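## Task

Carry the tote from the staging bench over to the work bench so that it rests entirely on the work bench with nothing hanging past its edge. Take the wooden block out of the tote and set it on the stand's top plate. The stand's post is already pinned at the correct height and must still be pinned there at the end; letting it descend quickly can count as failure even while a robot is supporting it. One or both robots may be used. When finished, open the grippers and back the robots away. A robot that topples or is left leaning means failure, and anything that stays in place only because a robot is holding it is not counted as done.

## Robot and tools

Robots: r1 and r2, identical Hello Robot Stretch 3 units. Each has a two-wheel differential base (0.33 m long, 0.34 m wide, passive omni wheel at the rear), a lift carriage on a vertical mast, and one telescoping arm that reaches out to the robot's RIGHT side. The base cannot strafe; to move the gripper forward or back you drive the base. Turning in place pivots about the point between the drive wheels, 0.05 m behind the front edge. With arm retracted and wrist folded, the turning sweep has radius 0.28 m; an unfolded level wrist reaches beyond that.

Frames: the base frame has its origin on the floor between the drive wheels, x forward, y left, z up. Every robot reports in its own base frame, so relative positions between robots come only from images, lidar_m, wrist_depth_mm and head_depth_mm. hand_pose is the fingertip meeting point in the base frame; at zero wrist angles its x points up, y back toward the mast, z to the rear. The odometry frame is the base frame at scene start; base_odometry counts wheel rotation, so slip shows as travel. Heading is in radians, left positive, -3.142 to 3.142.

execute_actions: argument actions is a list holding one action object or nothing (empty list just returns state and pictures). The action is keyed by "r1" and/or "r2"; each may contain base, joints, contact_limits. base takes exactly one key: translate_m (offset in metres from the current base position, forward positive, -1 to 1) or rotate_rad (relative turn in radians, counter-clockwise/left positive, -3.2 to 3.2). joints is a map of absolute targets by name: lift_m 0 to 1.1 (arm height on mast), arm_m 0 to 0.52 (extension), wrist_yaw_rad -1.345 to 4.42 (0 along the arm, positive toward the front, 3.0 folded over the base), wrist_pitch_rad -1.57 to 0.451 (0 level, negative tips down), wrist_roll_rad -2.911 to 2.911, gripper_m -0.089 to 0.179 (larger is wider; the true fingertip gap is smaller, by 0.007 near closed and 0.025 fully open, and zero under 0.007), head_pan_rad -3.953 to 1.73 (0 ahead, positive left, -1.57 toward the arm), head_tilt_rad -1.53 to 0.419 (negative down). contact_limits accepts only arm_m: an effort percentage 1 to 100 at which arm motion halts with contact_stop; smaller is softer, too small halts immediately. Motions in one action start together; none runs past 15 s. Omitted joints or bases may keep driving to earlier targets. Unknown keys or out-of-range numbers reject the whole call. cameras lists which images to return (r1_head_camera, r1_nav_camera, r1_wrist_camera, r2_head_camera, r2_nav_camera, r2_wrist_camera, or all; [] gives none). A reported stop cancels the rest of that reply's calls.

wait: seconds 0 to 10; commands nothing, returns state and images. zoom_image: camera plus region [x0, y0, x1, y1] in pixels of that camera's latest full image, at most 504x504. finished_scene: scene number; ends it irreversibly and reports success.

Result lines: base_status and joint_status tell how each motion ended (done, off_target meaning stopped short and maybe still pushing, contact_stop, time_out, torque_fault). After the last three the old target is dropped. A lift or arm that hits something firmly stops and goes slack until recommanded; a slack lift may sag under load or be pushed up by closing fingers on a surface. on_its_own covers uncommanded items; its "held at" is a target, not a position. motor_effort is percent of maximum, positive toward higher joint values, with the peak in brackets; readings are biased and noisy. An effort outside its rest range suggests pushing or carrying. Positive wheel effort pushes forward. base_tilt gives forward and right lean in degrees (a few degrees of fixed bias). turned_by_wheels and turned_by_imu give rotation since the last result. lidar_m: 12 ranges in metres, 30-degree sectors, first straight ahead then counter-clockwise (4th left, 7th rear, 10th right), plane 0.17 m above floor, 0.15 to 12 m, '-' for none; sees table legs not tops, sees other robots, may miss thin legs or glass. wrist_depth_mm (45-1000) and head_depth_mm (280-4000, sideways image) are 7x7 grids of median depth.

Speed: the base goes up to 0.30 m/s and 1.9 rad/s only with lift_m under 0.30, arm_m under 0.03 and wrist_yaw_rad over 2.54; otherwise 0.10 m/s and 0.63 rad/s.

Gripping: command gripper_m below the object's width (lower squeezes harder; the stall guard may weaken an over-squeeze, so resend a different value). Release by commanding at least 0.02 above the touch value. Neither reading nor status confirms a grasp; check images.

Avoid: folding or unfolding the wrist unless lift_m is 0.32-0.95, wrist_pitch_rad -0.4 and roll near 0 (once folded, lift may go to 0.25); yaw below -0.4 without pitch at -0.5 or lower. Arm pushes on rigid things with the gripper above about 0.45 m can tip the robot, more so with raised contact limits or repeated pushes. Do not drive while holding or pushing something fixed. If snagged or leaning, reverse the last move in small steps, free the gripper and lower lift_m to about 0.2. Robots pressing on each other fails the run; once bases touch, any further drive is a hard press. Equal commands move robots by slightly different amounts (up to 2.5 cm per metre), which strains a shared load. Wrist servos overloaded for several seconds shut off for 10 s. Do not drop, slam or shove things; lower the stand's post slowly. Loose objects may occasionally get nudged. The robot holds your last command while you think.

Each tool is called after "Call:" as name([rows], argument=value, ...), one row to a line, values as JSON.

## Session

Call:
execute_actions(actions=[])

Scene clock: 0.00 s.
r1.base_odometry: x=+0.000 y=+0.000 heading=+0.000 (m, m, rad; r1's odometry frame)
r1.turned_by_wheels: +0.000 (rad since the last result)
r1.turned_by_imu: +0.000 (rad since the last result)
r1.base_tilt: forward=+0.1 right=-1.4 (deg)
r1.lidar_m: 2.71 1.59 0.96 0.83 0.84 0.97 1.72 2.46 1.40 1.98 2.10 1.57
r1.head_depth_mm: 2073 3083 - - - 3433 2323 / 2069 3090 - - - 3160 2299 / 2084 3140 - - - 3387 2296 / 2086 3133 - - - 3366 2277 / 2079 3182 3948 3969 - 3337 2252 / 2109 3189 3888 3881 3832 3302 2263 / 2103 3217 3729 3798 3831 3278 2264
r1.base_status: not commanded
r1.joint_positions: lift_m=+0.596 arm_m=-0.003 wrist_yaw_rad=+3.081 wrist_pitch_rad=-0.556 wrist_roll_rad=+0.008 gripper_m=+0.037 head_pan_rad=+0.009 head_tilt_rad=-0.003
r1.joint_status: not commanded
r1.motor_effort: left_wheel=-1 right_wheel=+0 lift_m=+40 arm_m=+0 wrist_yaw_rad=+0 wrist_pitch_rad=+3 wrist_roll_rad=+0 gripper_m=+0 head_pan_rad=+0 head_tilt_rad=+2 (%)
r1.hand_pose: x=-0.0087 y=+0.0621 z=+0.5785 quat_wxyz=(+0.216, +0.688, +0.173, +0.671) (m; r1's base frame)
r1.wrist_depth_mm: 674 719 814 874 953 - - / 742 787 915 - - - - / 820 890 - - - - - / 898 977 - - - - - / 923 920 900 902 912 910 889 / 783 787 804 780 - 788 773 / 716 704 703 725 692 686 691
r2.base_odometry: x=+0.000 y=+0.000 heading=+0.000 (m, m, rad; r2's odometry frame)
r2.turned_by_wheels: +0.000 (rad since the last result)
r2.turned_by_imu: +0.000 (rad since the last result)
r2.base_tilt: forward=+0.9 right=+0.6 (deg)
r2.lidar_m: 0.76 0.65 0.65 0.74 1.25 2.92 1.85 2.36 1.47 1.58 4.53 1.37
r2.head_depth_mm: 1438 1412 1371 1347 1320 1283 1260 / 1232 1209 1171 1149 1126 1107 1087 / 1064 1046 1023 1003 988 970 952 / 939 921 906 896 885 862 854 / 838 829 816 804 792 782 773 / 764 751 739 728 723 711 705 / 693 688 677 670 660 654 644
r2.base_status: not commanded
r2.joint_positions: lift_m=+0.381 arm_m=+0.000 wrist_yaw_rad=+3.011 wrist_pitch_rad=-0.453 wrist_roll_rad=+0.002 gripper_m=+0.037 head_pan_rad=-0.003 head_tilt_rad=-0.012
r2.joint_status: not commanded
r2.motor_effort: left_wheel=+0 right_wheel=+0 lift_m=+37 arm_m=+0 wrist_yaw_rad=+0 wrist_pitch_rad=+6 wrist_roll_rad=+0 gripper_m=+1 head_pan_rad=+0 head_tilt_rad=+1 (%)
r2.hand_pose: x=+0.0073 y=+0.0727 z=+0.3858 quat_wxyz=(+0.204, +0.698, +0.114, +0.677) (m; r2's base frame)
r2.wrist_depth_mm: - - 974 799 675 594 511 / - - - 923 729 642 549 / - - - 934 802 677 580 / 822 803 820 803 794 714 621 / 714 699 - 696 689 678 649 / 606 606 - 589 570 595 581 / 539 540 - - 519 520 521
pictures: r1_head_camera (sideways: a quarter turn clockwise sets it upright), r1_nav_camera (sideways: a quarter turn counterclockwise sets it upright), r1_wrist_camera, r2_head_camera (sideways: a quarter turn clockwise sets it upright), r2_nav_camera (sideways: a quarter turn counterclockwise sets it upright), r2_wrist_camera
Images, in order (width x height): r1_head_camera 896x504, r1_nav_camera 672x504, r1_wrist_camera 644x364, r2_head_camera 896x504, r2_nav_camera 672x504, r2_wrist_camera 644x364.

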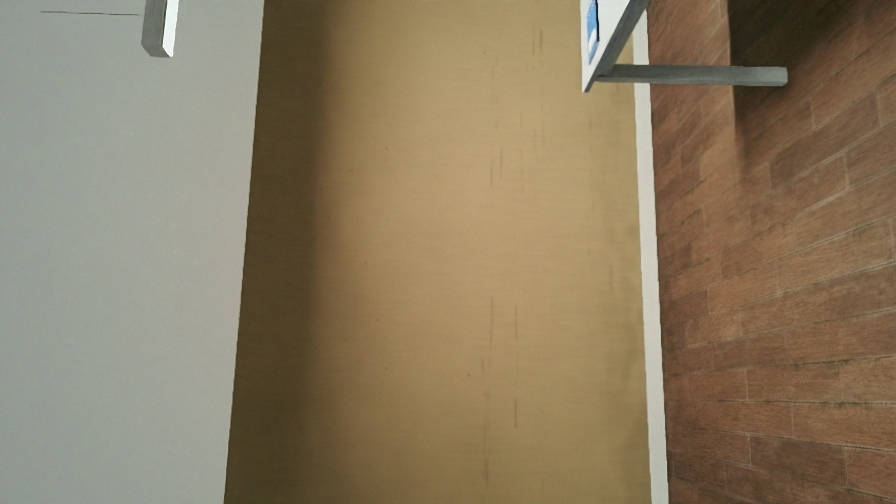

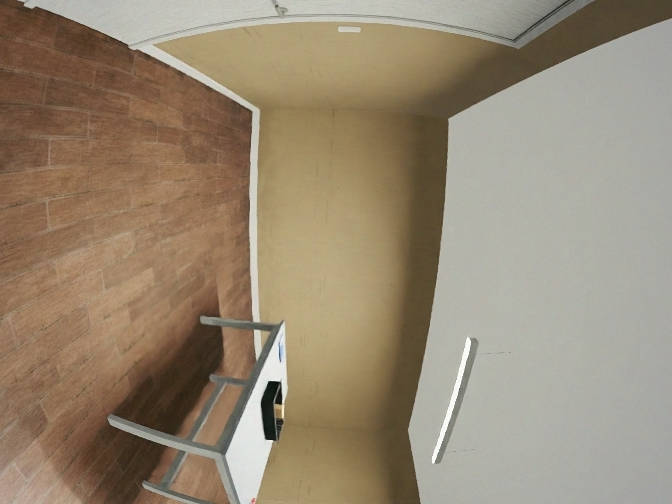

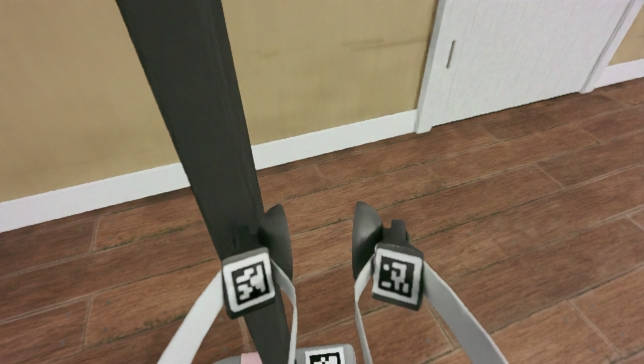

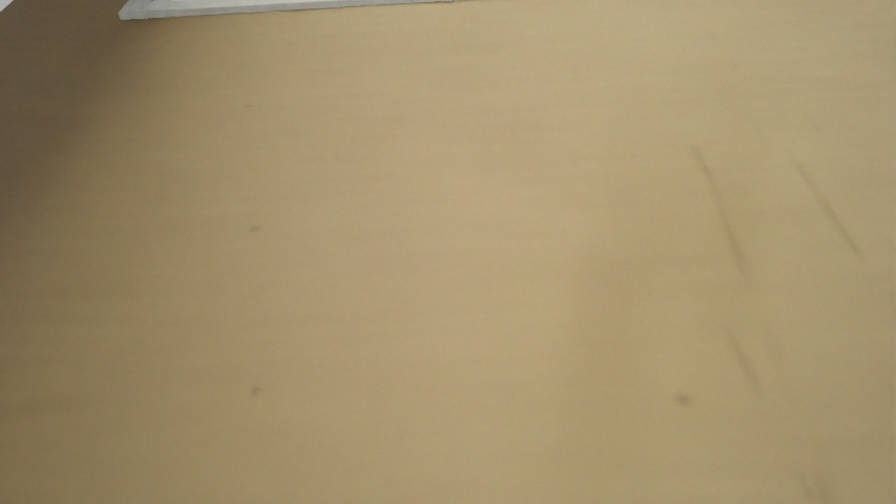

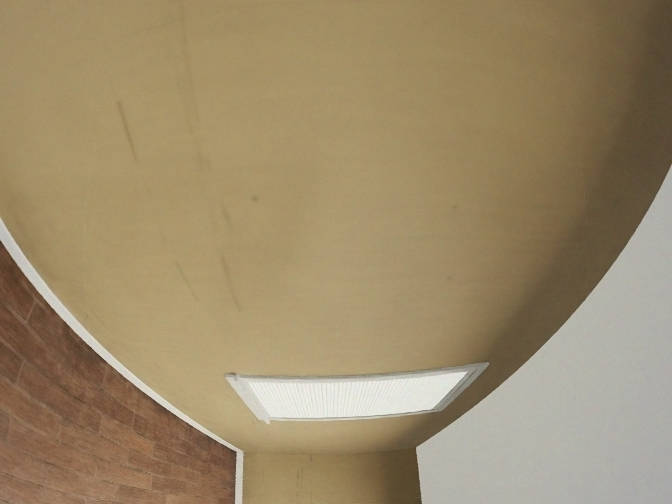

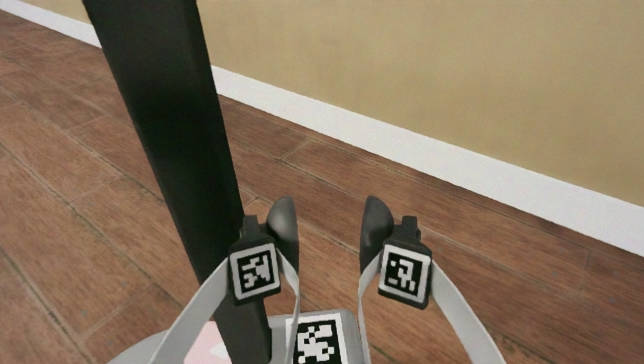

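Call:
execute_actions([
  {"r1":{"base":{"rotate_rad":0.17},"joints":{"head_pan_rad":-0.75,"head_tilt_rad":-0.4,"lift_m":0.28,"wrist_pitch_rad":-0.4}},"r2":{"joints":{"head_pan_rad":-1.9,"head_tilt_rad":-0.4,"lift_m":0.28}}},
], cameras=["r1_head_camera","r1_nav_camera","r2_head_camera","r2_nav_camera"])

Scene clock: 10.40 s.
r1.base_odometry: x=+0.000 y=+0.000 heading=+0.170 (m, m, rad; r1's odometry frame)
r1.turned_by_wheels: +0.170 (rad since the last result)
r1.turned_by_imu: +0.164 (rad since the last result)
r1.base_tilt: forward=+0.1 right=-1.4 (deg)
r1.lidar_m: 4.01 1.25 0.88 0.83 0.85 1.10 2.53 2.46 1.40 3.25 1.57 1.58
r1.head_depth_mm: 3797 - - 3080 2277 1764 1439 / - - - 3075 2278 1751 1431 / - - 2366 1727 2094 1757 1430 / - - 2228 2903 2265 1746 1433 / - - 2131 3026 2276 1757 1430 / - - 2628 3263 2275 1749 1432 / 3864 - - 3053 2273 1754 1430
r1.base_status: done
r1.joint_positions: lift_m=+0.280 arm_m=-0.003 wrist_yaw_rad=+3.081 wrist_pitch_rad=-0.420 wrist_roll_rad=+0.008 gripper_m=+0.037 head_pan_rad=-0.743 head_tilt_rad=-0.395
r1.joint_status: all done
r1.motor_effort: left_wheel=-3(8) right_wheel=+3(7) lift_m=+33(35) arm_m=+0(0) wrist_yaw_rad=+0(1) wrist_pitch_rad=+6(6) wrist_roll_rad=+0(0) gripper_m=+0(0) head_pan_rad=-3(29) head_tilt_rad=-2(20) (%)
r1.hand_pose: x=-0.0076 y=+0.0813 z=+0.2923 quat_wxyz=(+0.169, +0.698, +0.126, +0.684) (m; r1's base frame)
r1.wrist_depth_mm: 715 731 783 818 864 893 930 / 771 798 850 883 950 979 - / 831 858 901 922 897 891 900 / 751 745 724 723 717 699 685 / 594 599 - 588 584 573 568 / 505 519 - - - 487 483 / 447 - - - 421 420 415
r2.base_odometry: x=+0.000 y=+0.000 heading=+0.000 (m, m, rad; r2's odometry frame)
r2.turned_by_wheels: +0.000 (rad since the last result)
r2.turned_by_imu: -0.001 (rad since the last result)
r2.base_tilt: forward=+1.0 right=+0.7 (deg)
r2.lidar_m: 0.76 0.65 0.65 0.74 1.25 2.93 1.84 2.36 1.47 1.59 4.53 1.37
r2.head_depth_mm: 3427 3659 3874 3716 2462 1828 1454 / 3604 3807 - 3255 2359 1843 1455 / 3724 - - 1879 2370 1788 1471 / 3908 - - 1909 2489 1800 1482 / - - - 1932 2527 1869 1479 / - - - 2167 2559 1860 1488 / - - - 2203 2580 1903 1497
r2.base_status: not commanded
r2.joint_positions: lift_m=+0.280 arm_m=+0.000 wrist_yaw_rad=+3.011 wrist_pitch_rad=-0.454 wrist_roll_rad=+0.002 gripper_m=+0.037 head_pan_rad=-1.893 head_tilt_rad=-0.395
r2.joint_status: all done
r2.motor_effort: left_wheel=+0(0) right_wheel=+0(0) lift_m=+28(33) arm_m=+0(0) wrist_yaw_rad=+0(0) wrist_pitch_rad=+7(7) wrist_roll_rad=+0(0) gripper_m=+0(1) head_pan_rad=-4(56) head_tilt_rad=-2(23) (%)
r2.hand_pose: x=+0.0073 y=+0.0726 z=+0.2849 quat_wxyz=(+0.204, +0.698, +0.114, +0.677) (m; r2's base frame)
r2.wrist_depth_mm: - - 979 818 673 593 515 / - - - 889 743 629 549 / 816 812 816 803 758 671 584 / 659 655 646 654 642 646 593 / 562 549 - 564 557 542 551 / 491 - - - 461 467 471 / - - - - 425 411 413
pictures: r1_head_camera (sideways: a quarter turn clockwise sets it upright), r1_nav_camera (sideways: a quarter turn counterclockwise sets it upright), r2_head_camera (sideways: a quarter turn clockwise sets it upright), r2_nav_camera (sideways: a quarter turn counterclockwise sets it upright)
camera_calibration (this result's frames):
r1_head_camera: T_world_to_cam=[[-0.311881, 0.257675, -0.914513, 1.21222], [0.653864, 0.756548, -0.00982392, 0.0138416], [0.689342, -0.601031, -0.404438, 0.483197], [0, 0, 0, 1]] pos_world=[0.0359316, -0.0324158, 1.30415]
r1_nav_camera: T_world_to_cam=[[0.336421, -0.23829, 0.911065, -1.15197], [-0.655217, -0.754116, 0.0447061, -0.00592603], [0.676396, -0.611986, -0.409832, 0.485144], [0, 0, 0, 1]] pos_world=[0.0555142, 0.0179291, 1.24861]
r2_head_camera: T_world_to_cam=[[0.152227, 0.317433, -0.935982, 1.23915], [0.946914, -0.318163, 0.0461016, -0.0628484], [-0.283161, -0.893313, -0.349015, 0.413127], [0, 0, 0, 1]] pos_world=[-0.0121386, -0.044292, 1.30691]
r2_nav_camera: T_world_to_cam=[[-0.116473, -0.328331, 0.937354, -1.17815], [-0.943487, 0.331408, -0.00115137, 0.063621], [-0.310269, -0.884515, -0.348376, 0.409784], [0, 0, 0, 1]] pos_world=[0.0499461, -0.0454471, 1.24717]
Images, in order (width x height): r1_head_camera 896x504, r1_nav_camera 672x504, r2_head_camera 896x504, r2_nav_camera 672x504.

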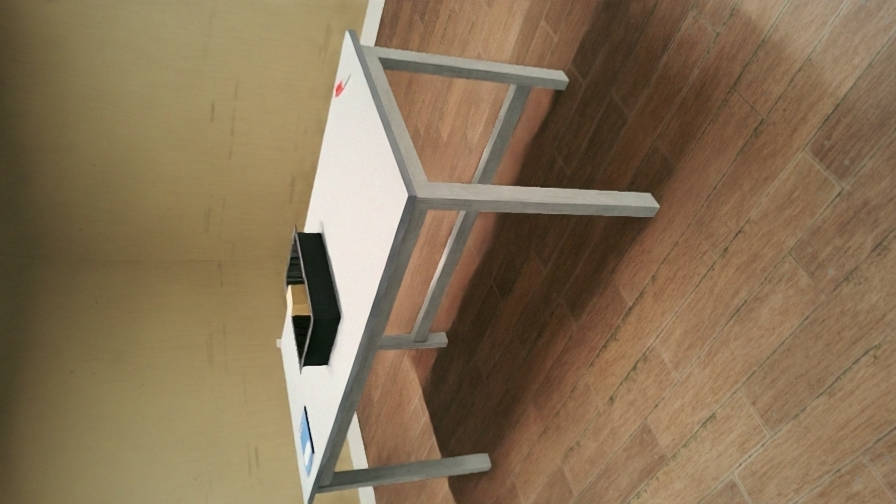

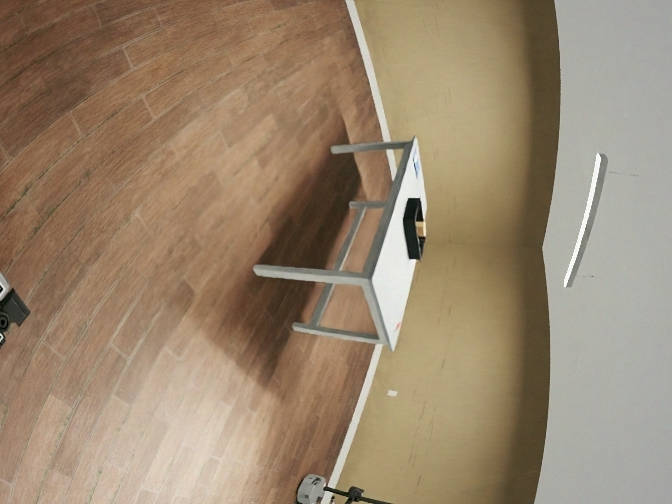

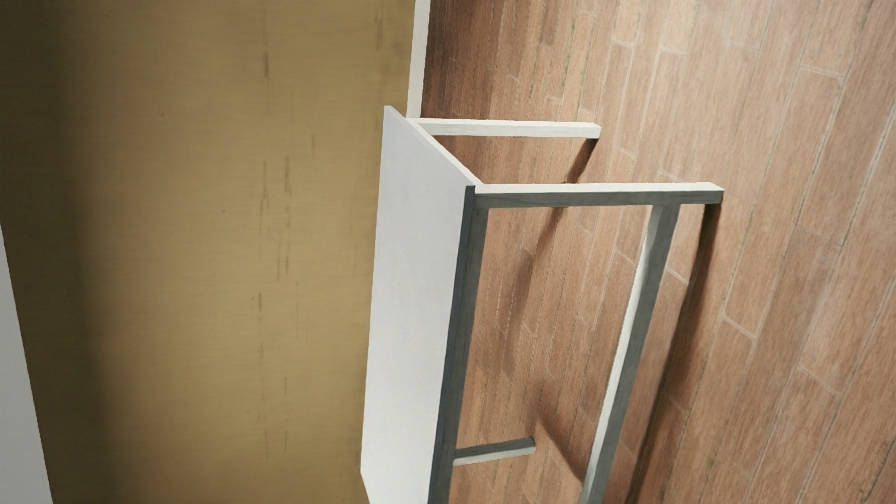

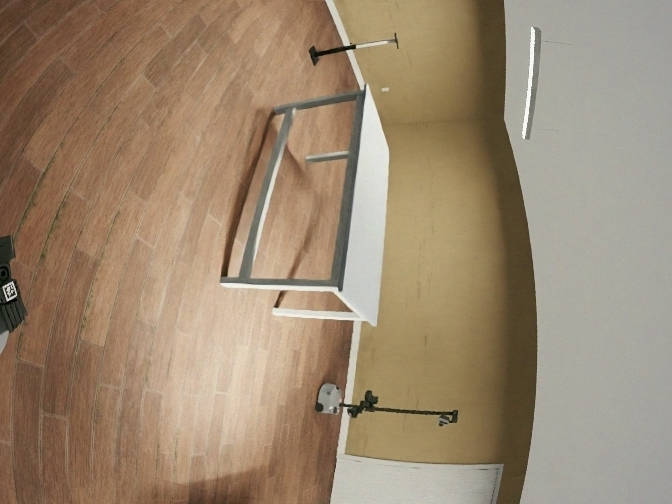

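Call:
execute_actions([
  {"r1":{"base":{"rotate_rad":-0.335}},"r2":{"base":{"rotate_rad":-0.33}}},
], cameras=[])

Call:
execute_actions([
  {"r1":{"base":{"translate_m":1}},"r2":{"base":{"translate_m":-1}}},
], cameras=[])

Call:
execute_actions([
  {"r1":{"base":{"translate_m":0.98}},"r2":{"base":{"translate_m":-1}}},
], cameras=[])

Call:
execute_actions([
  {"r1":{"base":{"rotate_rad":0.405},"joints":{"head_pan_rad":-1.57,"head_tilt_rad":-0.75,"lift_m":0.94}},"r2":{"base":{"rotate_rad":-0.435},"joints":{"head_pan_rad":-1.85,"head_tilt_rad":-0.7,"lift_m":0.94,"wrist_pitch_rad":-0.4}}},
], cameras=["r1_head_camera","r2_head_camera","r2_nav_camera"])

Scene clock: 44.50 s.
r1.base_odometry: x=+0.000 y=+0.000 heading=-0.165 (m, m, rad; r1's odometry frame)
r1.turned_by_wheels: -0.335 (rad since the last result)
r1.turned_by_imu: -0.327 (rad since the last result)
r1.base_tilt: forward=+0.2 right=-1.3 (deg)
r1.lidar_m: 2.72 2.27 1.03 0.84 0.84 0.90 1.35 4.70 2.37 1.40 3.24 1.57
r1.head_depth_mm: 3329 3555 3738 3255 2275 1754 1434 / 3532 3709 3924 3271 2274 1761 1432 / 3603 3844 - 3252 2275 1758 1431 / 3757 - - 3045 2272 1755 1428 / 3941 - - 3051 2263 1749 1432 / - - 2316 1708 2104 1759 1422 / - - 2196 2726 2274 1762 1432
r1.base_status: done
r1.joint_positions: lift_m=+0.280 arm_m=-0.003 wrist_yaw_rad=+3.081 wrist_pitch_rad=-0.420 wrist_roll_rad=+0.008 gripper_m=+0.037 head_pan_rad=-0.743 head_tilt_rad=-0.395
r1.joint_status: not commanded
r1.motor_effort: left_wheel=+2(9) right_wheel=-3(8) lift_m=+32(33) arm_m=+0(0) wrist_yaw_rad=+0(0) wrist_pitch_rad=+6(6) wrist_roll_rad=+0(0) gripper_m=+0(1) head_pan_rad=-2(2) head_tilt_rad=-1(2) (%)
r1.hand_pose: x=-0.0076 y=+0.0813 z=+0.2924 quat_wxyz=(+0.169, +0.698, +0.126, +0.684) (m; r1's base frame)
r1.wrist_depth_mm: 643 676 820 894 - - - / 663 725 900 - - - - / 717 780 949 933 913 905 887 / 730 735 723 715 703 704 701 / 603 592 - 584 592 574 572 / 500 514 - - - 488 475 / 446 - - - 425 418 417
r2.base_odometry: x=+0.000 y=+0.000 heading=-0.330 (m, m, rad; r2's odometry frame)
r2.turned_by_wheels: -0.330 (rad since the last result)
r2.turned_by_imu: -0.331 (rad since the last result)
r2.base_tilt: forward=+1.0 right=+0.6 (deg)
r2.lidar_m: 1.02 0.70 0.65 0.66 0.85 1.87 2.20 1.84 3.25 1.48 1.81 4.04
r2.head_depth_mm: 3517 3635 3812 3648 2454 1831 1456 / 3471 3638 3962 3487 2452 1826 1460 / 3521 3811 - 3345 2497 1846 1464 / 3469 3786 - 3877 2531 1865 1467 / 3697 3806 - 3429 2406 1857 1485 / 3573 3958 - 1792 2317 1764 1501 / 3686 3913 - 1684 2564 1841 1490
r2.base_status: done
r2.joint_positions: lift_m=+0.280 arm_m=+0.000 wrist_yaw_rad=+3.011 wrist_pitch_rad=-0.454 wrist_roll_rad=+0.002 gripper_m=+0.037 head_pan_rad=-1.893 head_tilt_rad=-0.396
r2.joint_status: not commanded
r2.motor_effort: left_wheel=+3(14) right_wheel=-2(8) lift_m=+26(27) arm_m=+0(0) wrist_yaw_rad=+0(0) wrist_pitch_rad=+7(7) wrist_roll_rad=+0(0) gripper_m=+0(1) head_pan_rad=-4(4) head_tilt_rad=-1(3) (%)
r2.hand_pose: x=+0.0073 y=+0.0726 z=+0.2849 quat_wxyz=(+0.204, +0.698, +0.114, +0.677) (m; r2's base frame)
r2.wrist_depth_mm: 929 - 760 692 635 591 545 / 997 - 794 747 707 647 600 / 811 811 816 797 742 688 638 / 654 658 657 649 653 639 637 / 552 556 - 562 555 549 536 / 481 - - - 456 472 463 / - - - - 417 415 414
pictures: none
No camera images: the call's "cameras" was empty. Leave "cameras" out to get every camera's image.

Scene clock: 49.43 s.
r1.base_odometry: x=+0.986 y=-0.164 heading=-0.165 (m, m, rad; r1's odometry frame)
r1.turned_by_wheels: +0.000 (rad since the last result)
r1.turned_by_imu: +0.004 (rad since the last result)
r1.base_tilt: forward=+0.1 right=-1.4 (deg)
r1.lidar_m: 1.73 3.10 1.56 1.22 1.21 1.32 1.99 3.15 1.83 3.58 0.81 1.57
r1.head_depth_mm: 3022 3139 3384 1355 992 1645 1433 / 3121 3319 3531 1348 949 1697 1332 / 3280 3425 3734 1346 987 1756 1427 / 3416 3652 3907 1348 1046 1748 1429 / 3573 3845 - 1285 1101 1746 1427 / 3745 - - 1252 2085 1738 1430 / 3835 - - 1277 2183 1747 1429
r1.base_status: done
r1.joint_positions: lift_m=+0.280 arm_m=-0.003 wrist_yaw_rad=+3.081 wrist_pitch_rad=-0.420 wrist_roll_rad=+0.008 gripper_m=+0.037 head_pan_rad=-0.743 head_tilt_rad=-0.396
r1.joint_status: not commanded
r1.motor_effort: left_wheel=+1(11) right_wheel=-2(6) lift_m=+33(33) arm_m=+0(0) wrist_yaw_rad=-1(0) wrist_pitch_rad=+6(6) wrist_roll_rad=+0(0) gripper_m=+0(0) head_pan_rad=-2(3) head_tilt_rad=-1(2) (%)
r1.hand_pose: x=-0.0076 y=+0.0813 z=+0.2924 quat_wxyz=(+0.169, +0.698, +0.126, +0.684) (m; r1's base frame)
r1.wrist_depth_mm: 934 985 - - - - - / 964 - - - - - - / 987 947 939 922 910 891 893 / 731 734 728 714 694 695 691 / 600 594 - 589 594 574 568 / 510 517 - - - 484 479 / 446 - - - 424 416 417
r2.base_odometry: x=-0.946 y=+0.324 heading=-0.330 (m, m, rad; r2's odometry frame)
r2.turned_by_wheels: +0.000 (rad since the last result)
r2.turned_by_imu: -0.005 (rad since the last result)
r2.base_tilt: forward=+0.9 right=+0.6 (deg)
r2.lidar_m: 1.69 1.14 1.07 1.08 1.38 3.05 1.55 1.05 1.01 3.75 1.73 2.77
r2.head_depth_mm: 3075 3325 3484 1657 2129 1822 1416 / 3088 3248 3515 3510 2458 1832 1459 / 3157 3342 3530 3495 2469 1839 1471 / 3259 3396 3635 3749 2479 1870 1483 / 3214 3461 3674 3792 2568 1868 1480 / 3237 3518 3778 3831 2563 1882 1496 / 3301 3452 3701 3907 2569 1898 1496
r2.base_status: done
r2.joint_positions: lift_m=+0.280 arm_m=+0.000 wrist_yaw_rad=+3.011 wrist_pitch_rad=-0.454 wrist_roll_rad=+0.002 gripper_m=+0.037 head_pan_rad=-1.893 head_tilt_rad=-0.396
r2.joint_status: not commanded
r2.motor_effort: left_wheel=+3(9) right_wheel=-2(8) lift_m=+26(26) arm_m=+0(1) wrist_yaw_rad=-1(1) wrist_pitch_rad=+7(7) wrist_roll_rad=+0(0) gripper_m=+1(1) head_pan_rad=-4(4) head_tilt_rad=-1(2) (%)
r2.hand_pose: x=+0.0073 y=+0.0726 z=+0.2849 quat_wxyz=(+0.204, +0.698, +0.114, +0.677) (m; r2's base frame)
r2.wrist_depth_mm: - - - - - 952 860 / - - - - - 948 911 / 842 814 796 790 785 767 784 / 683 661 665 643 647 652 630 / 562 562 - 565 556 539 546 / 492 - - - 471 481 470 / - - - - 416 418 412
pictures: none
No camera images: the call's "cameras" was empty. Leave "cameras" out to get every camera's image.

Scene clock: 54.40 s.
r1.base_odometry: x=+1.953 y=-0.325 heading=-0.165 (m, m, rad; r1's odometry frame)
r1.turned_by_wheels: +0.000 (rad since the last result)
r1.turned_by_imu: +0.003 (rad since the last result)
r1.base_tilt: forward=+0.1 right=-1.4 (deg)
r1.lidar_m: 0.76 2.22 2.04 1.62 1.61 1.72 2.63 2.56 0.87 1.08 1.07 1.16
r1.head_depth_mm: 2688 2807 3010 3111 913 666 596 / 2799 2977 3152 3214 948 732 594 / 2943 3120 3300 3236 946 729 594 / 3046 3237 3514 1344 946 729 610 / 3168 3439 3684 3238 946 728 644 / 3128 3276 3471 3227 942 728 1354 / 2750 2877 3040 3030 939 728 1430
r1.base_status: done
r1.joint_positions: lift_m=+0.280 arm_m=-0.003 wrist_yaw_rad=+3.081 wrist_pitch_rad=-0.420 wrist_roll_rad=+0.008 gripper_m=+0.037 head_pan_rad=-0.743 head_tilt_rad=-0.396
r1.joint_status: not commanded
r1.motor_effort: left_wheel=+1(11) right_wheel=-1(5) lift_m=+33(33) arm_m=+0(0) wrist_yaw_rad=+0(0) wrist_pitch_rad=+6(6) wrist_roll_rad=+0(0) gripper_m=+0(0) head_pan_rad=-3(2) head_tilt_rad=-2(0) (%)
r1.hand_pose: x=-0.0076 y=+0.0813 z=+0.2924 quat_wxyz=(+0.169, +0.698, +0.126, +0.684) (m; r1's base frame)
r1.wrist_depth_mm: - - - - - - - / - - - - - - - / 975 955 941 931 916 898 884 / 736 737 725 714 706 707 694 / 605 589 - 589 587 575 572 / 502 513 - - - 478 484 / 443 - - - 420 420 419
r2.base_odometry: x=-1.892 y=+0.648 heading=-0.330 (m, m, rad; r2's odometry frame)
r2.turned_by_wheels: +0.000 (rad since the last result)
r2.turned_by_imu: -0.005 (rad since the last result)
r2.base_tilt: forward=+0.9 right=+0.6 (deg)
r2.lidar_m: 2.34 1.59 1.48 1.50 1.92 2.39 0.90 0.60 0.56 0.57 0.73 2.42
r2.head_depth_mm: 2786 2918 3066 3300 970 761 664 / 2821 2921 3183 3257 970 765 666 / 2818 2999 3165 3254 990 771 691 / 2880 2990 3183 3381 1047 774 705 / 2860 3048 3223 3376 1054 778 711 / 2882 3037 3284 3421 1068 783 1369 / 2941 3128 3337 3494 1077 793 1372
r2.base_status: done
r2.joint_positions: lift_m=+0.280 arm_m=+0.000 wrist_yaw_rad=+3.011 wrist_pitch_rad=-0.454 wrist_roll_rad=+0.002 gripper_m=+0.037 head_pan_rad=-1.893 head_tilt_rad=-0.396
r2.joint_status: not commanded
r2.motor_effort: left_wheel=+3(10) right_wheel=-2(11) lift_m=+27(27) arm_m=+0(0) wrist_yaw_rad=+1(0) wrist_pitch_rad=+7(7) wrist_roll_rad=+0(0) gripper_m=+1(1) head_pan_rad=-4(5) head_tilt_rad=-1(1) (%)
r2.hand_pose: x=+0.0073 y=+0.0726 z=+0.2849 quat_wxyz=(+0.204, +0.698, +0.114, +0.677) (m; r2's base frame)
r2.wrist_depth_mm: - - - - - - - / - - - - - - - / 827 792 797 783 793 776 763 / 653 663 642 644 636 643 642 / 564 544 - 567 561 539 544 / 488 - - - 467 476 468 / - - - - 416 414 413
pictures: none
No camera images: the call's "cameras" was empty. Leave "cameras" out to get every camera's image.

Scene clock: 61.23 s.
r1.base_odometry: x=+1.953 y=-0.325 heading=+0.240 (m, m, rad; r1's odometry frame)
r1.turned_by_wheels: +0.405 (rad since the last result)
r1.turned_by_imu: +0.392 (rad since the last result)
r1.base_tilt: forward=+0.1 right=-1.2 (deg)
r1.lidar_m: 2.21 2.27 1.67 1.60 1.65 2.28 2.57 0.87 1.11 1.08 1.12 0.76
r1.head_depth_mm: 2782 2956 913 738 - - 1176 / 2776 2950 854 722 - - 1159 / 2765 2945 885 722 - - - / 2816 3018 885 724 677 - 1177 / 2820 3015 955 767 678 - 1178 / 2827 3029 956 765 670 1345 1180 / 2866 3055 956 768 672 1341 1180
r1.base_status: done
r1.joint_positions: lift_m=+0.940 arm_m=-0.003 wrist_yaw_rad=+3.081 wrist_pitch_rad=-0.420 wrist_roll_rad=+0.008 gripper_m=+0.037 head_pan_rad=-1.563 head_tilt_rad=-0.741
r1.joint_status: all done
r1.motor_effort: left_wheel=-3(11) right_wheel=+2(9) lift_m=+47(49) arm_m=+0(0) wrist_yaw_rad=+0(0) wrist_pitch_rad=+6(6) wrist_roll_rad=+0(0) gripper_m=+1(1) head_pan_rad=-2(30) head_tilt_rad=-4(21) (%)
r1.hand_pose: x=-0.0076 y=+0.0814 z=+0.9521 quat_wxyz=(+0.169, +0.698, +0.126, +0.684) (m; r1's base frame)
r1.wrist_depth_mm: - - - - - - - / - - - - - - - / - - - - - - - / - - - - - - - / - - - - - - - / - - - - - - - / - - - - - - -
r2.base_odometry: x=-1.892 y=+0.648 heading=-0.765 (m, m, rad; r2's odometry frame)
r2.turned_by_wheels: -0.435 (rad since the last result)
r2.turned_by_imu: -0.437 (rad since the last result)
r2.base_tilt: forward=+0.9 right=+0.6 (deg)
r2.lidar_m: 2.42 2.13 1.54 1.48 1.53 2.07 2.39 0.81 0.59 0.56 0.58 0.79
r2.head_depth_mm: 3252 3543 1162 885 - - 1175 / 3154 3482 1176 876 - - 1201 / 3037 3429 1188 896 - - 1187 / 2972 3267 1140 855 749 - - / 2852 3184 1132 836 731 - - / 2702 3048 1107 835 732 - - / 1428 2970 1169 872 717 - -
r2.base_status: done
r2.joint_positions: lift_m=+0.940 arm_m=+0.000 wrist_yaw_rad=+3.011 wrist_pitch_rad=-0.419 wrist_roll_rad=+0.002 gripper_m=+0.037 head_pan_rad=-1.857 head_tilt_rad=-0.692
r2.joint_status: all done
r2.motor_effort: left_wheel=+2(13) right_wheel=-2(7) lift_m=+46(48) arm_m=+0(0) wrist_yaw_rad=+0(0) wrist_pitch_rad=+8(10) wrist_roll_rad=+0(0) gripper_m=+1(1) head_pan_rad=+5(14) head_tilt_rad=-3(24) (%)
r2.hand_pose: x=+0.0079 y=+0.0771 z=+0.9521 quat_wxyz=(+0.192, +0.700, +0.102, +0.680) (m; r2's base frame)
r2.wrist_depth_mm: - - - - - - - / - - - - - - - / - - - - - - - / - - - - - - - / - - - - - - - / - - - - - - - / - - - - - - -
pictures: r1_head_camera (sideways: a quarter turn clockwise sets it upright), r2_head_camera (sideways: a quarter turn clockwise sets it upright), r2_nav_camera (sideways: a quarter turn counterclockwise sets it upright)
camera_calibration (this result's frames):
r1_head_camera: T_world_to_cam=[[-0.0266204, 0.690089, -0.723235, 0.961089], [0.999217, 0.0395585, 0.000966986, -0.00231559], [0.0292774, -0.722643, -0.690602, 0.859528], [0, 0, 0, 1]] pos_world=[0.0027336, -0.0420138, 1.28869]
r2_head_camera: T_world_to_cam=[[0.213693, 0.570622, -0.792922, 1.05219], [0.953934, -0.296854, 0.043456, -0.0594297], [-0.210585, -0.765682, -0.607771, 0.74937], [0, 0, 0, 1]] pos_world=[-0.0103476, -0.044267, 1.29233]
r2_nav_camera: T_world_to_cam=[[-0.177696, -0.580657, 0.79452, -0.991484], [-0.954862, 0.29703, 0.00352066, 0.0576084], [-0.238041, -0.758031, -0.607228, 0.746155], [0, 0, 0, 1]] pos_world=[0.05644, -0.0272156, 1.24064]
Images, in order (width x height): r1_head_camera 896x504, r2_head_camera 896x504, r2_nav_camera 672x504.

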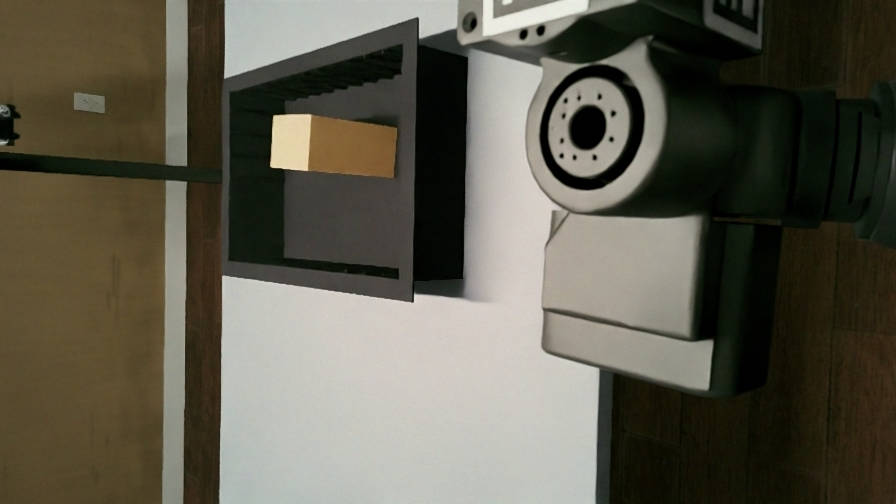

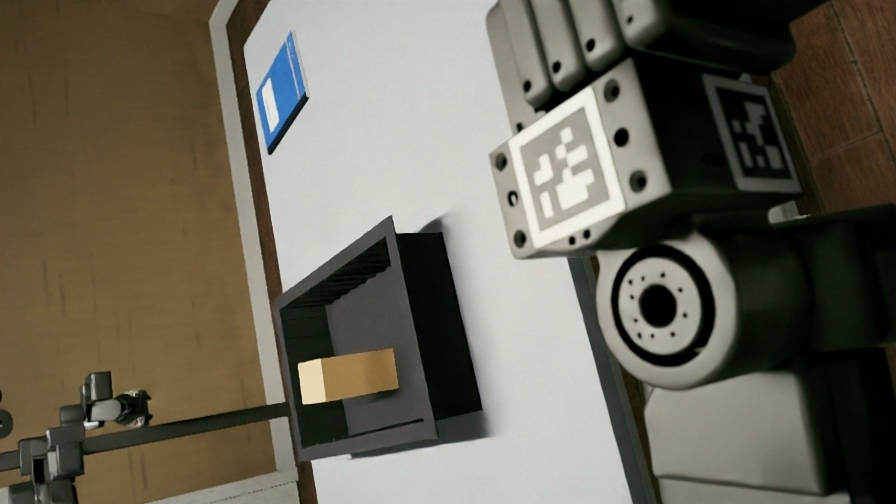

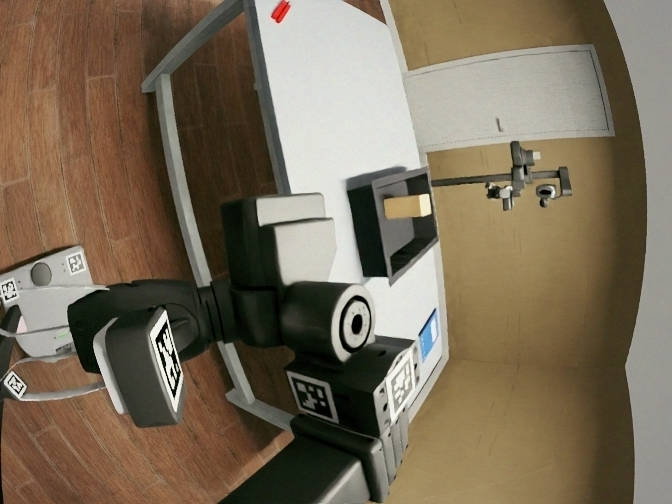

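Call:
execute_actions([
  {"r1":{"base":{"translate_m":-0.045},"joints":{"wrist_yaw_rad":0,"gripper_m":0.1}},"r2":{"base":{"translate_m":-0.08},"joints":{"head_pan_rad":-1.57,"wrist_yaw_rad":0,"gripper_m":0.1}}},
], cameras=[])

Call:
execute_actions([
  {"r1":{"joints":{"lift_m":1.05,"arm_m":0.3,"wrist_pitch_rad":-1.2,"wrist_roll_rad":1.57}},"r2":{"joints":{"lift_m":1.05,"arm_m":0.44,"wrist_pitch_rad":-1.2,"wrist_roll_rad":1.57}}},
])

Scene clock: 72.17 s.
r1.base_odometry: x=+1.909 y=-0.336 heading=+0.240 (m, m, rad; r1's odometry frame)
r1.turned_by_wheels: +0.000 (rad since the last result)
r1.turned_by_imu: -0.002 (rad since the last result)
r1.base_tilt: forward=+0.2 right=-1.3 (deg)
r1.lidar_m: 2.26 2.27 1.66 1.59 1.65 2.29 2.52 0.83 1.11 1.07 1.11 0.80
r1.head_depth_mm: 2783 2946 947 782 - - - / 2740 2963 883 704 - - - / 2779 2966 791 706 - - - / 2746 2945 947 715 653 1341 1175 / 2810 2987 890 725 654 1341 1180 / 2834 3006 954 766 670 1344 1180 / 2819 3055 956 765 672 1352 1184
r1.base_status: done
r1.joint_positions: lift_m=+0.940 arm_m=-0.003 wrist_yaw_rad=+0.002 wrist_pitch_rad=-0.420 wrist_roll_rad=+0.008 gripper_m=+0.100 head_pan_rad=-1.563 head_tilt_rad=-0.741
r1.joint_status: all done
r1.motor_effort: left_wheel=-3(9) right_wheel=+3(4) lift_m=+47(47) arm_m=+0(0) wrist_yaw_rad=-1(2) wrist_pitch_rad=+6(6) wrist_roll_rad=+0(0) gripper_m=+0(92) head_pan_rad=-2(3) head_tilt_rad=-3(4) (%)
r1.hand_pose: x=-0.0212 y=-0.3666 z=+0.9521 quat_wxyz=(+0.689, +0.147, -0.694, -0.148) (m; r1's base frame)
r1.wrist_depth_mm: - - - - - - - / - - - 722 - - - / 728 710 663 622 652 680 671 / 558 550 407 411 486 524 522 / 447 445 427 424 434 432 426 / 378 379 374 371 363 368 363 / 322 324 320 319 318 315 313
r2.base_odometry: x=-1.950 y=+0.703 heading=-0.764 (m, m, rad; r2's odometry frame)
r2.turned_by_wheels: +0.000 (rad since the last result)
r2.turned_by_imu: -0.001 (rad since the last result)
r2.base_tilt: forward=+1.0 right=+0.7 (deg)
r2.lidar_m: 2.50 2.13 1.54 1.47 1.52 2.07 2.31 0.81 0.59 0.56 0.58 0.79
r2.head_depth_mm: 2841 3099 1168 869 - - - / 2815 3128 1170 842 740 - - / 2796 3162 1115 837 - - - / 2711 3076 1079 833 775 1385 1164 / 1446 3078 1119 850 764 1419 1172 / 2751 3024 1224 898 759 1435 1172 / 2759 3083 1238 910 762 1440 1159
r2.base_status: done
r2.joint_positions: lift_m=+0.940 arm_m=+0.000 wrist_yaw_rad=+0.002 wrist_pitch_rad=-0.419 wrist_roll_rad=+0.002 gripper_m=+0.100 head_pan_rad=-1.577 head_tilt_rad=-0.692
r2.joint_status: all done
r2.motor_effort: left_wheel=+3(5) right_wheel=-2(7) lift_m=+46(46) arm_m=+0(0) wrist_yaw_rad=-1(2) wrist_pitch_rad=+8(8) wrist_roll_rad=+0(0) gripper_m=+0(77) head_pan_rad=+5(33) head_tilt_rad=-4(3) (%)
r2.hand_pose: x=-0.0212 y=-0.3695 z=+0.9521 quat_wxyz=(+0.691, +0.148, -0.692, -0.147) (m; r2's base frame)
r2.wrist_depth_mm: - - - - - - - / 944 881 884 763 797 853 829 / 674 660 626 544 560 633 618 / 534 528 531 515 517 505 511 / 438 440 448 431 433 425 424 / - - - - - - - / - - - - - - -
pictures: none
No camera images: the call's "cameras" was empty. Leave "cameras" out to get every camera's image.

Scene clock: 76.60 s.
r1.base_odometry: x=+1.909 y=-0.336 heading=+0.240 (m, m, rad; r1's odometry frame)
r1.turned_by_wheels: +0.000 (rad since the last result)
r1.turned_by_imu: -0.001 (rad since the last result)
r1.base_tilt: forward=+0.1 right=-1.4 (deg)
r1.lidar_m: 2.26 2.27 1.66 1.59 1.64 2.28 2.52 0.83 1.12 1.07 1.12 0.80
r1.head_depth_mm: - 2949 946 759 650 1343 1180 / - 2984 883 721 652 1338 1178 / - - 806 724 653 1342 1175 / 2786 3018 944 723 652 1342 1178 / 2809 3025 891 724 654 1345 1180 / 2824 3006 954 767 670 1347 1181 / 2836 3007 954 768 672 1344 1184
r1.base_status: not commanded
r1.joint_positions: lift_m=+1.050 arm_m=+0.300 wrist_yaw_rad=+0.000 wrist_pitch_rad=-1.199 wrist_roll_rad=+1.567 gripper_m=+0.100 head_pan_rad=-1.563 head_tilt_rad=-0.741
r1.joint_status: all done
r1.motor_effort: left_wheel=-3(3) right_wheel=+3(3) lift_m=+47(49) arm_m=+3(3) wrist_yaw_rad=+0(1) wrist_pitch_rad=+0(5) wrist_roll_rad=+2(2) gripper_m=+0(1) head_pan_rad=-3(3) head_tilt_rad=-2(4) (%)
r1.hand_pose: x=-0.0215 y=-0.5150 z=+0.9409 quat_wxyz=(+0.002, +0.001, -0.825, -0.565) (m; r1's base frame)
r1.wrist_depth_mm: 444 388 331 307 287 268 847 / 348 335 350 311 296 277 - / 425 367 361 322 307 287 - / 430 283 375 335 316 294 902 / 448 461 396 349 334 304 930 / 444 403 365 357 340 - 970 / 610 501 423 367 352 325 975
r2.base_odometry: x=-1.950 y=+0.703 heading=-0.764 (m, m, rad; r2's odometry frame)
r2.turned_by_wheels: +0.000 (rad since the last result)
r2.turned_by_imu: -0.001 (rad since the last result)
r2.base_tilt: forward=+0.9 right=+0.6 (deg)
r2.lidar_m: 2.49 2.13 1.54 1.48 1.52 2.06 2.31 0.81 0.59 0.56 0.58 0.79
r2.head_depth_mm: - 3124 1160 873 762 1403 1150 / 2903 3151 1171 848 763 1407 1138 / - 3133 1104 839 767 1418 1161 / 1037 - 997 831 750 1425 1157 / 2736 3129 1120 846 753 1422 1165 / 2784 3013 1224 902 758 1435 1165 / 2740 3103 1236 905 760 1447 1154
r2.base_status: not commanded
r2.joint_positions: lift_m=+1.050 arm_m=+0.440 wrist_yaw_rad=+0.000 wrist_pitch_rad=-1.200 wrist_roll_rad=+1.569 gripper_m=+0.100 head_pan_rad=-1.577 head_tilt_rad=-0.692
r2.joint_status: all done
r2.motor_effort: left_wheel=+3(3) right_wheel=-2(2) lift_m=+45(48) arm_m=+3(3) wrist_yaw_rad=+0(1) wrist_pitch_rad=+0(7) wrist_roll_rad=+0(1) gripper_m=+0(0) head_pan_rad=+5(5) head_tilt_rad=-4(4) (%)
r2.hand_pose: x=-0.0215 y=-0.6547 z=+0.9407 quat_wxyz=(+0.001, +0.000, -0.825, -0.565) (m; r2's base frame)
r2.wrist_depth_mm: 363 309 278 318 299 274 826 / 453 421 380 326 305 281 840 / 459 443 387 337 314 288 875 / 347 369 408 347 325 295 906 / 446 441 406 356 346 306 928 / 618 395 338 368 354 316 954 / - 519 466 400 357 332 952
pictures: r1_head_camera (sideways: a quarter turn clockwise sets it upright), r1_nav_camera (sideways: a quarter turn counterclockwise sets it upright), r1_wrist_camera, r2_head_camera (sideways: a quarter turn clockwise sets it upright), r2_nav_camera (sideways: a quarter turn counterclockwise sets it upright), r2_wrist_camera
camera_calibration (this result's frames):
r1_head_camera: T_world_to_cam=[[-0.0265038, 0.690097, -0.723232, 0.961084], [0.999223, 0.0393897, 0.00096713, -0.00231582], [0.0291553, -0.722644, -0.690605, 0.859533], [0, 0, 0, 1]] pos_world=[0.0027265, -0.0420132, 1.28869]
r1_nav_camera: T_world_to_cam=[[0.0574061, -0.693357, 0.718304, -0.898944], [-0.998275, -0.0487307, 0.0327428, 0.0117591], [0.012301, -0.718945, -0.694958, 0.860146], [0, 0, 0, 1]] pos_world=[0.0527631, -0.00431826, 1.2431]
r1_wrist_camera: T_world_to_cam=[[0.0439822, 0.944308, -0.32611, 0.792815], [0.98086, 0.0211598, 0.19356, -0.11791], [0.189681, -0.328381, -0.925304, 0.869352], [0, 0, 0, 1]] pos_world=[-0.0841155, -0.460688, 1.08578]
r2_head_camera: T_world_to_cam=[[0.0477761, 0.607447, -0.792922, 1.0532], [0.998817, -0.0218328, 0.043456, -0.0597034], [0.00908548, -0.79406, -0.607771, 0.74803], [0, 0, 0, 1]] pos_world=[0.00251864, -0.0470879, 1.29233]
r2_nav_camera: T_world_to_cam=[[-0.0104085, -0.60715, 0.794519, -0.992504], [-0.999757, 0.0217463, 0.00352066, 0.0578822], [-0.0194154, -0.79429, -0.607229, 0.744821], [0, 0, 0, 1]] pos_world=[0.0619987, -0.0122532, 1.24064]
r2_wrist_camera: T_world_to_cam=[[-0.00852192, 0.928744, -0.370624, 0.956021], [0.978632, 0.0838935, 0.187726, -0.0692163], [0.205442, -0.361105, -0.909613, 0.794086], [0, 0, 0, 1]] pos_world=[-0.0872542, -0.595343, 1.08963]
Images, in order (width x height): r1_head_camera 896x504, r1_nav_camera 672x504, r1_wrist_camera 644x364, r2_head_camera 896x504, r2_nav_camera 672x504, r2_wrist_camera 644x364.

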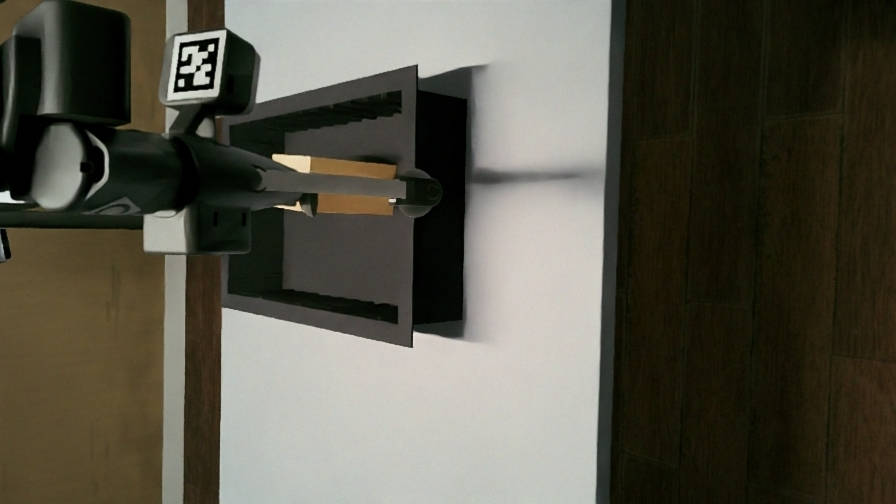

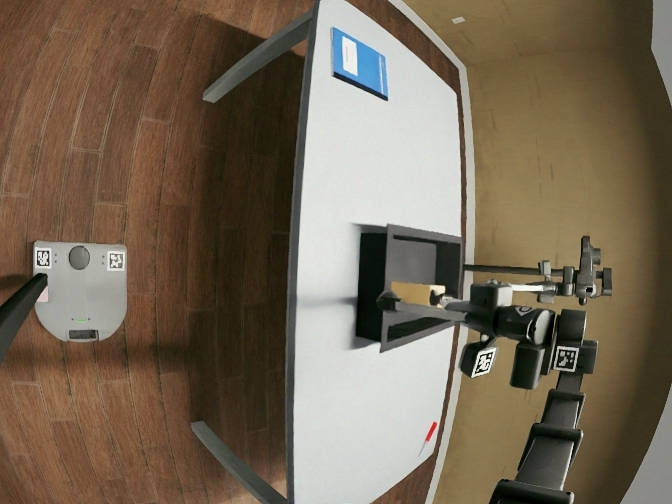

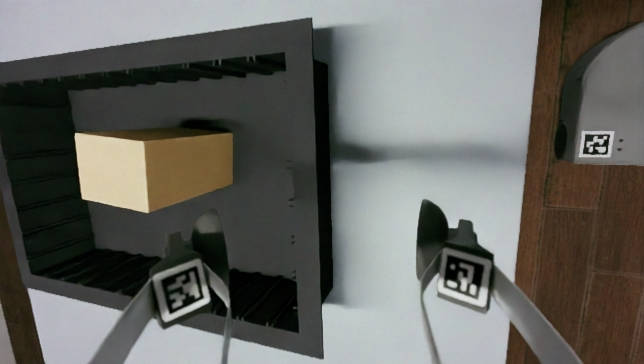

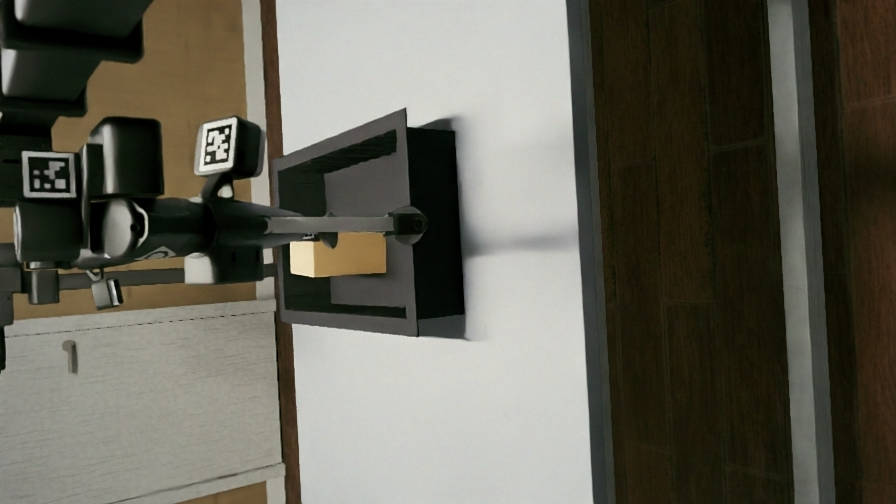

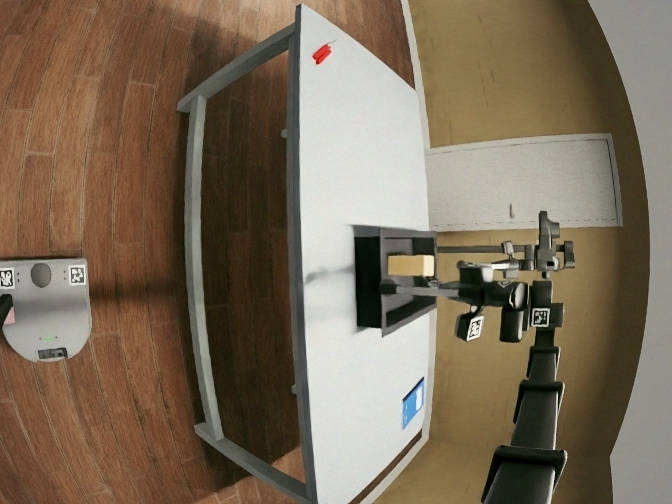

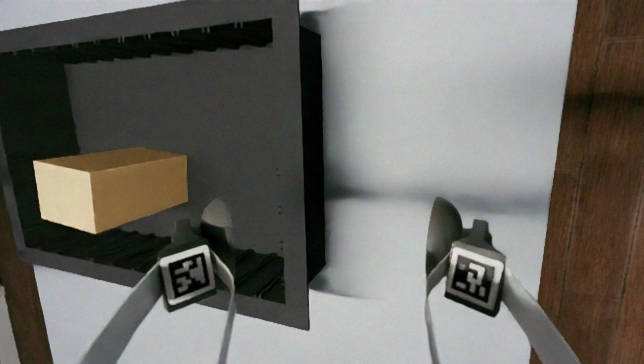

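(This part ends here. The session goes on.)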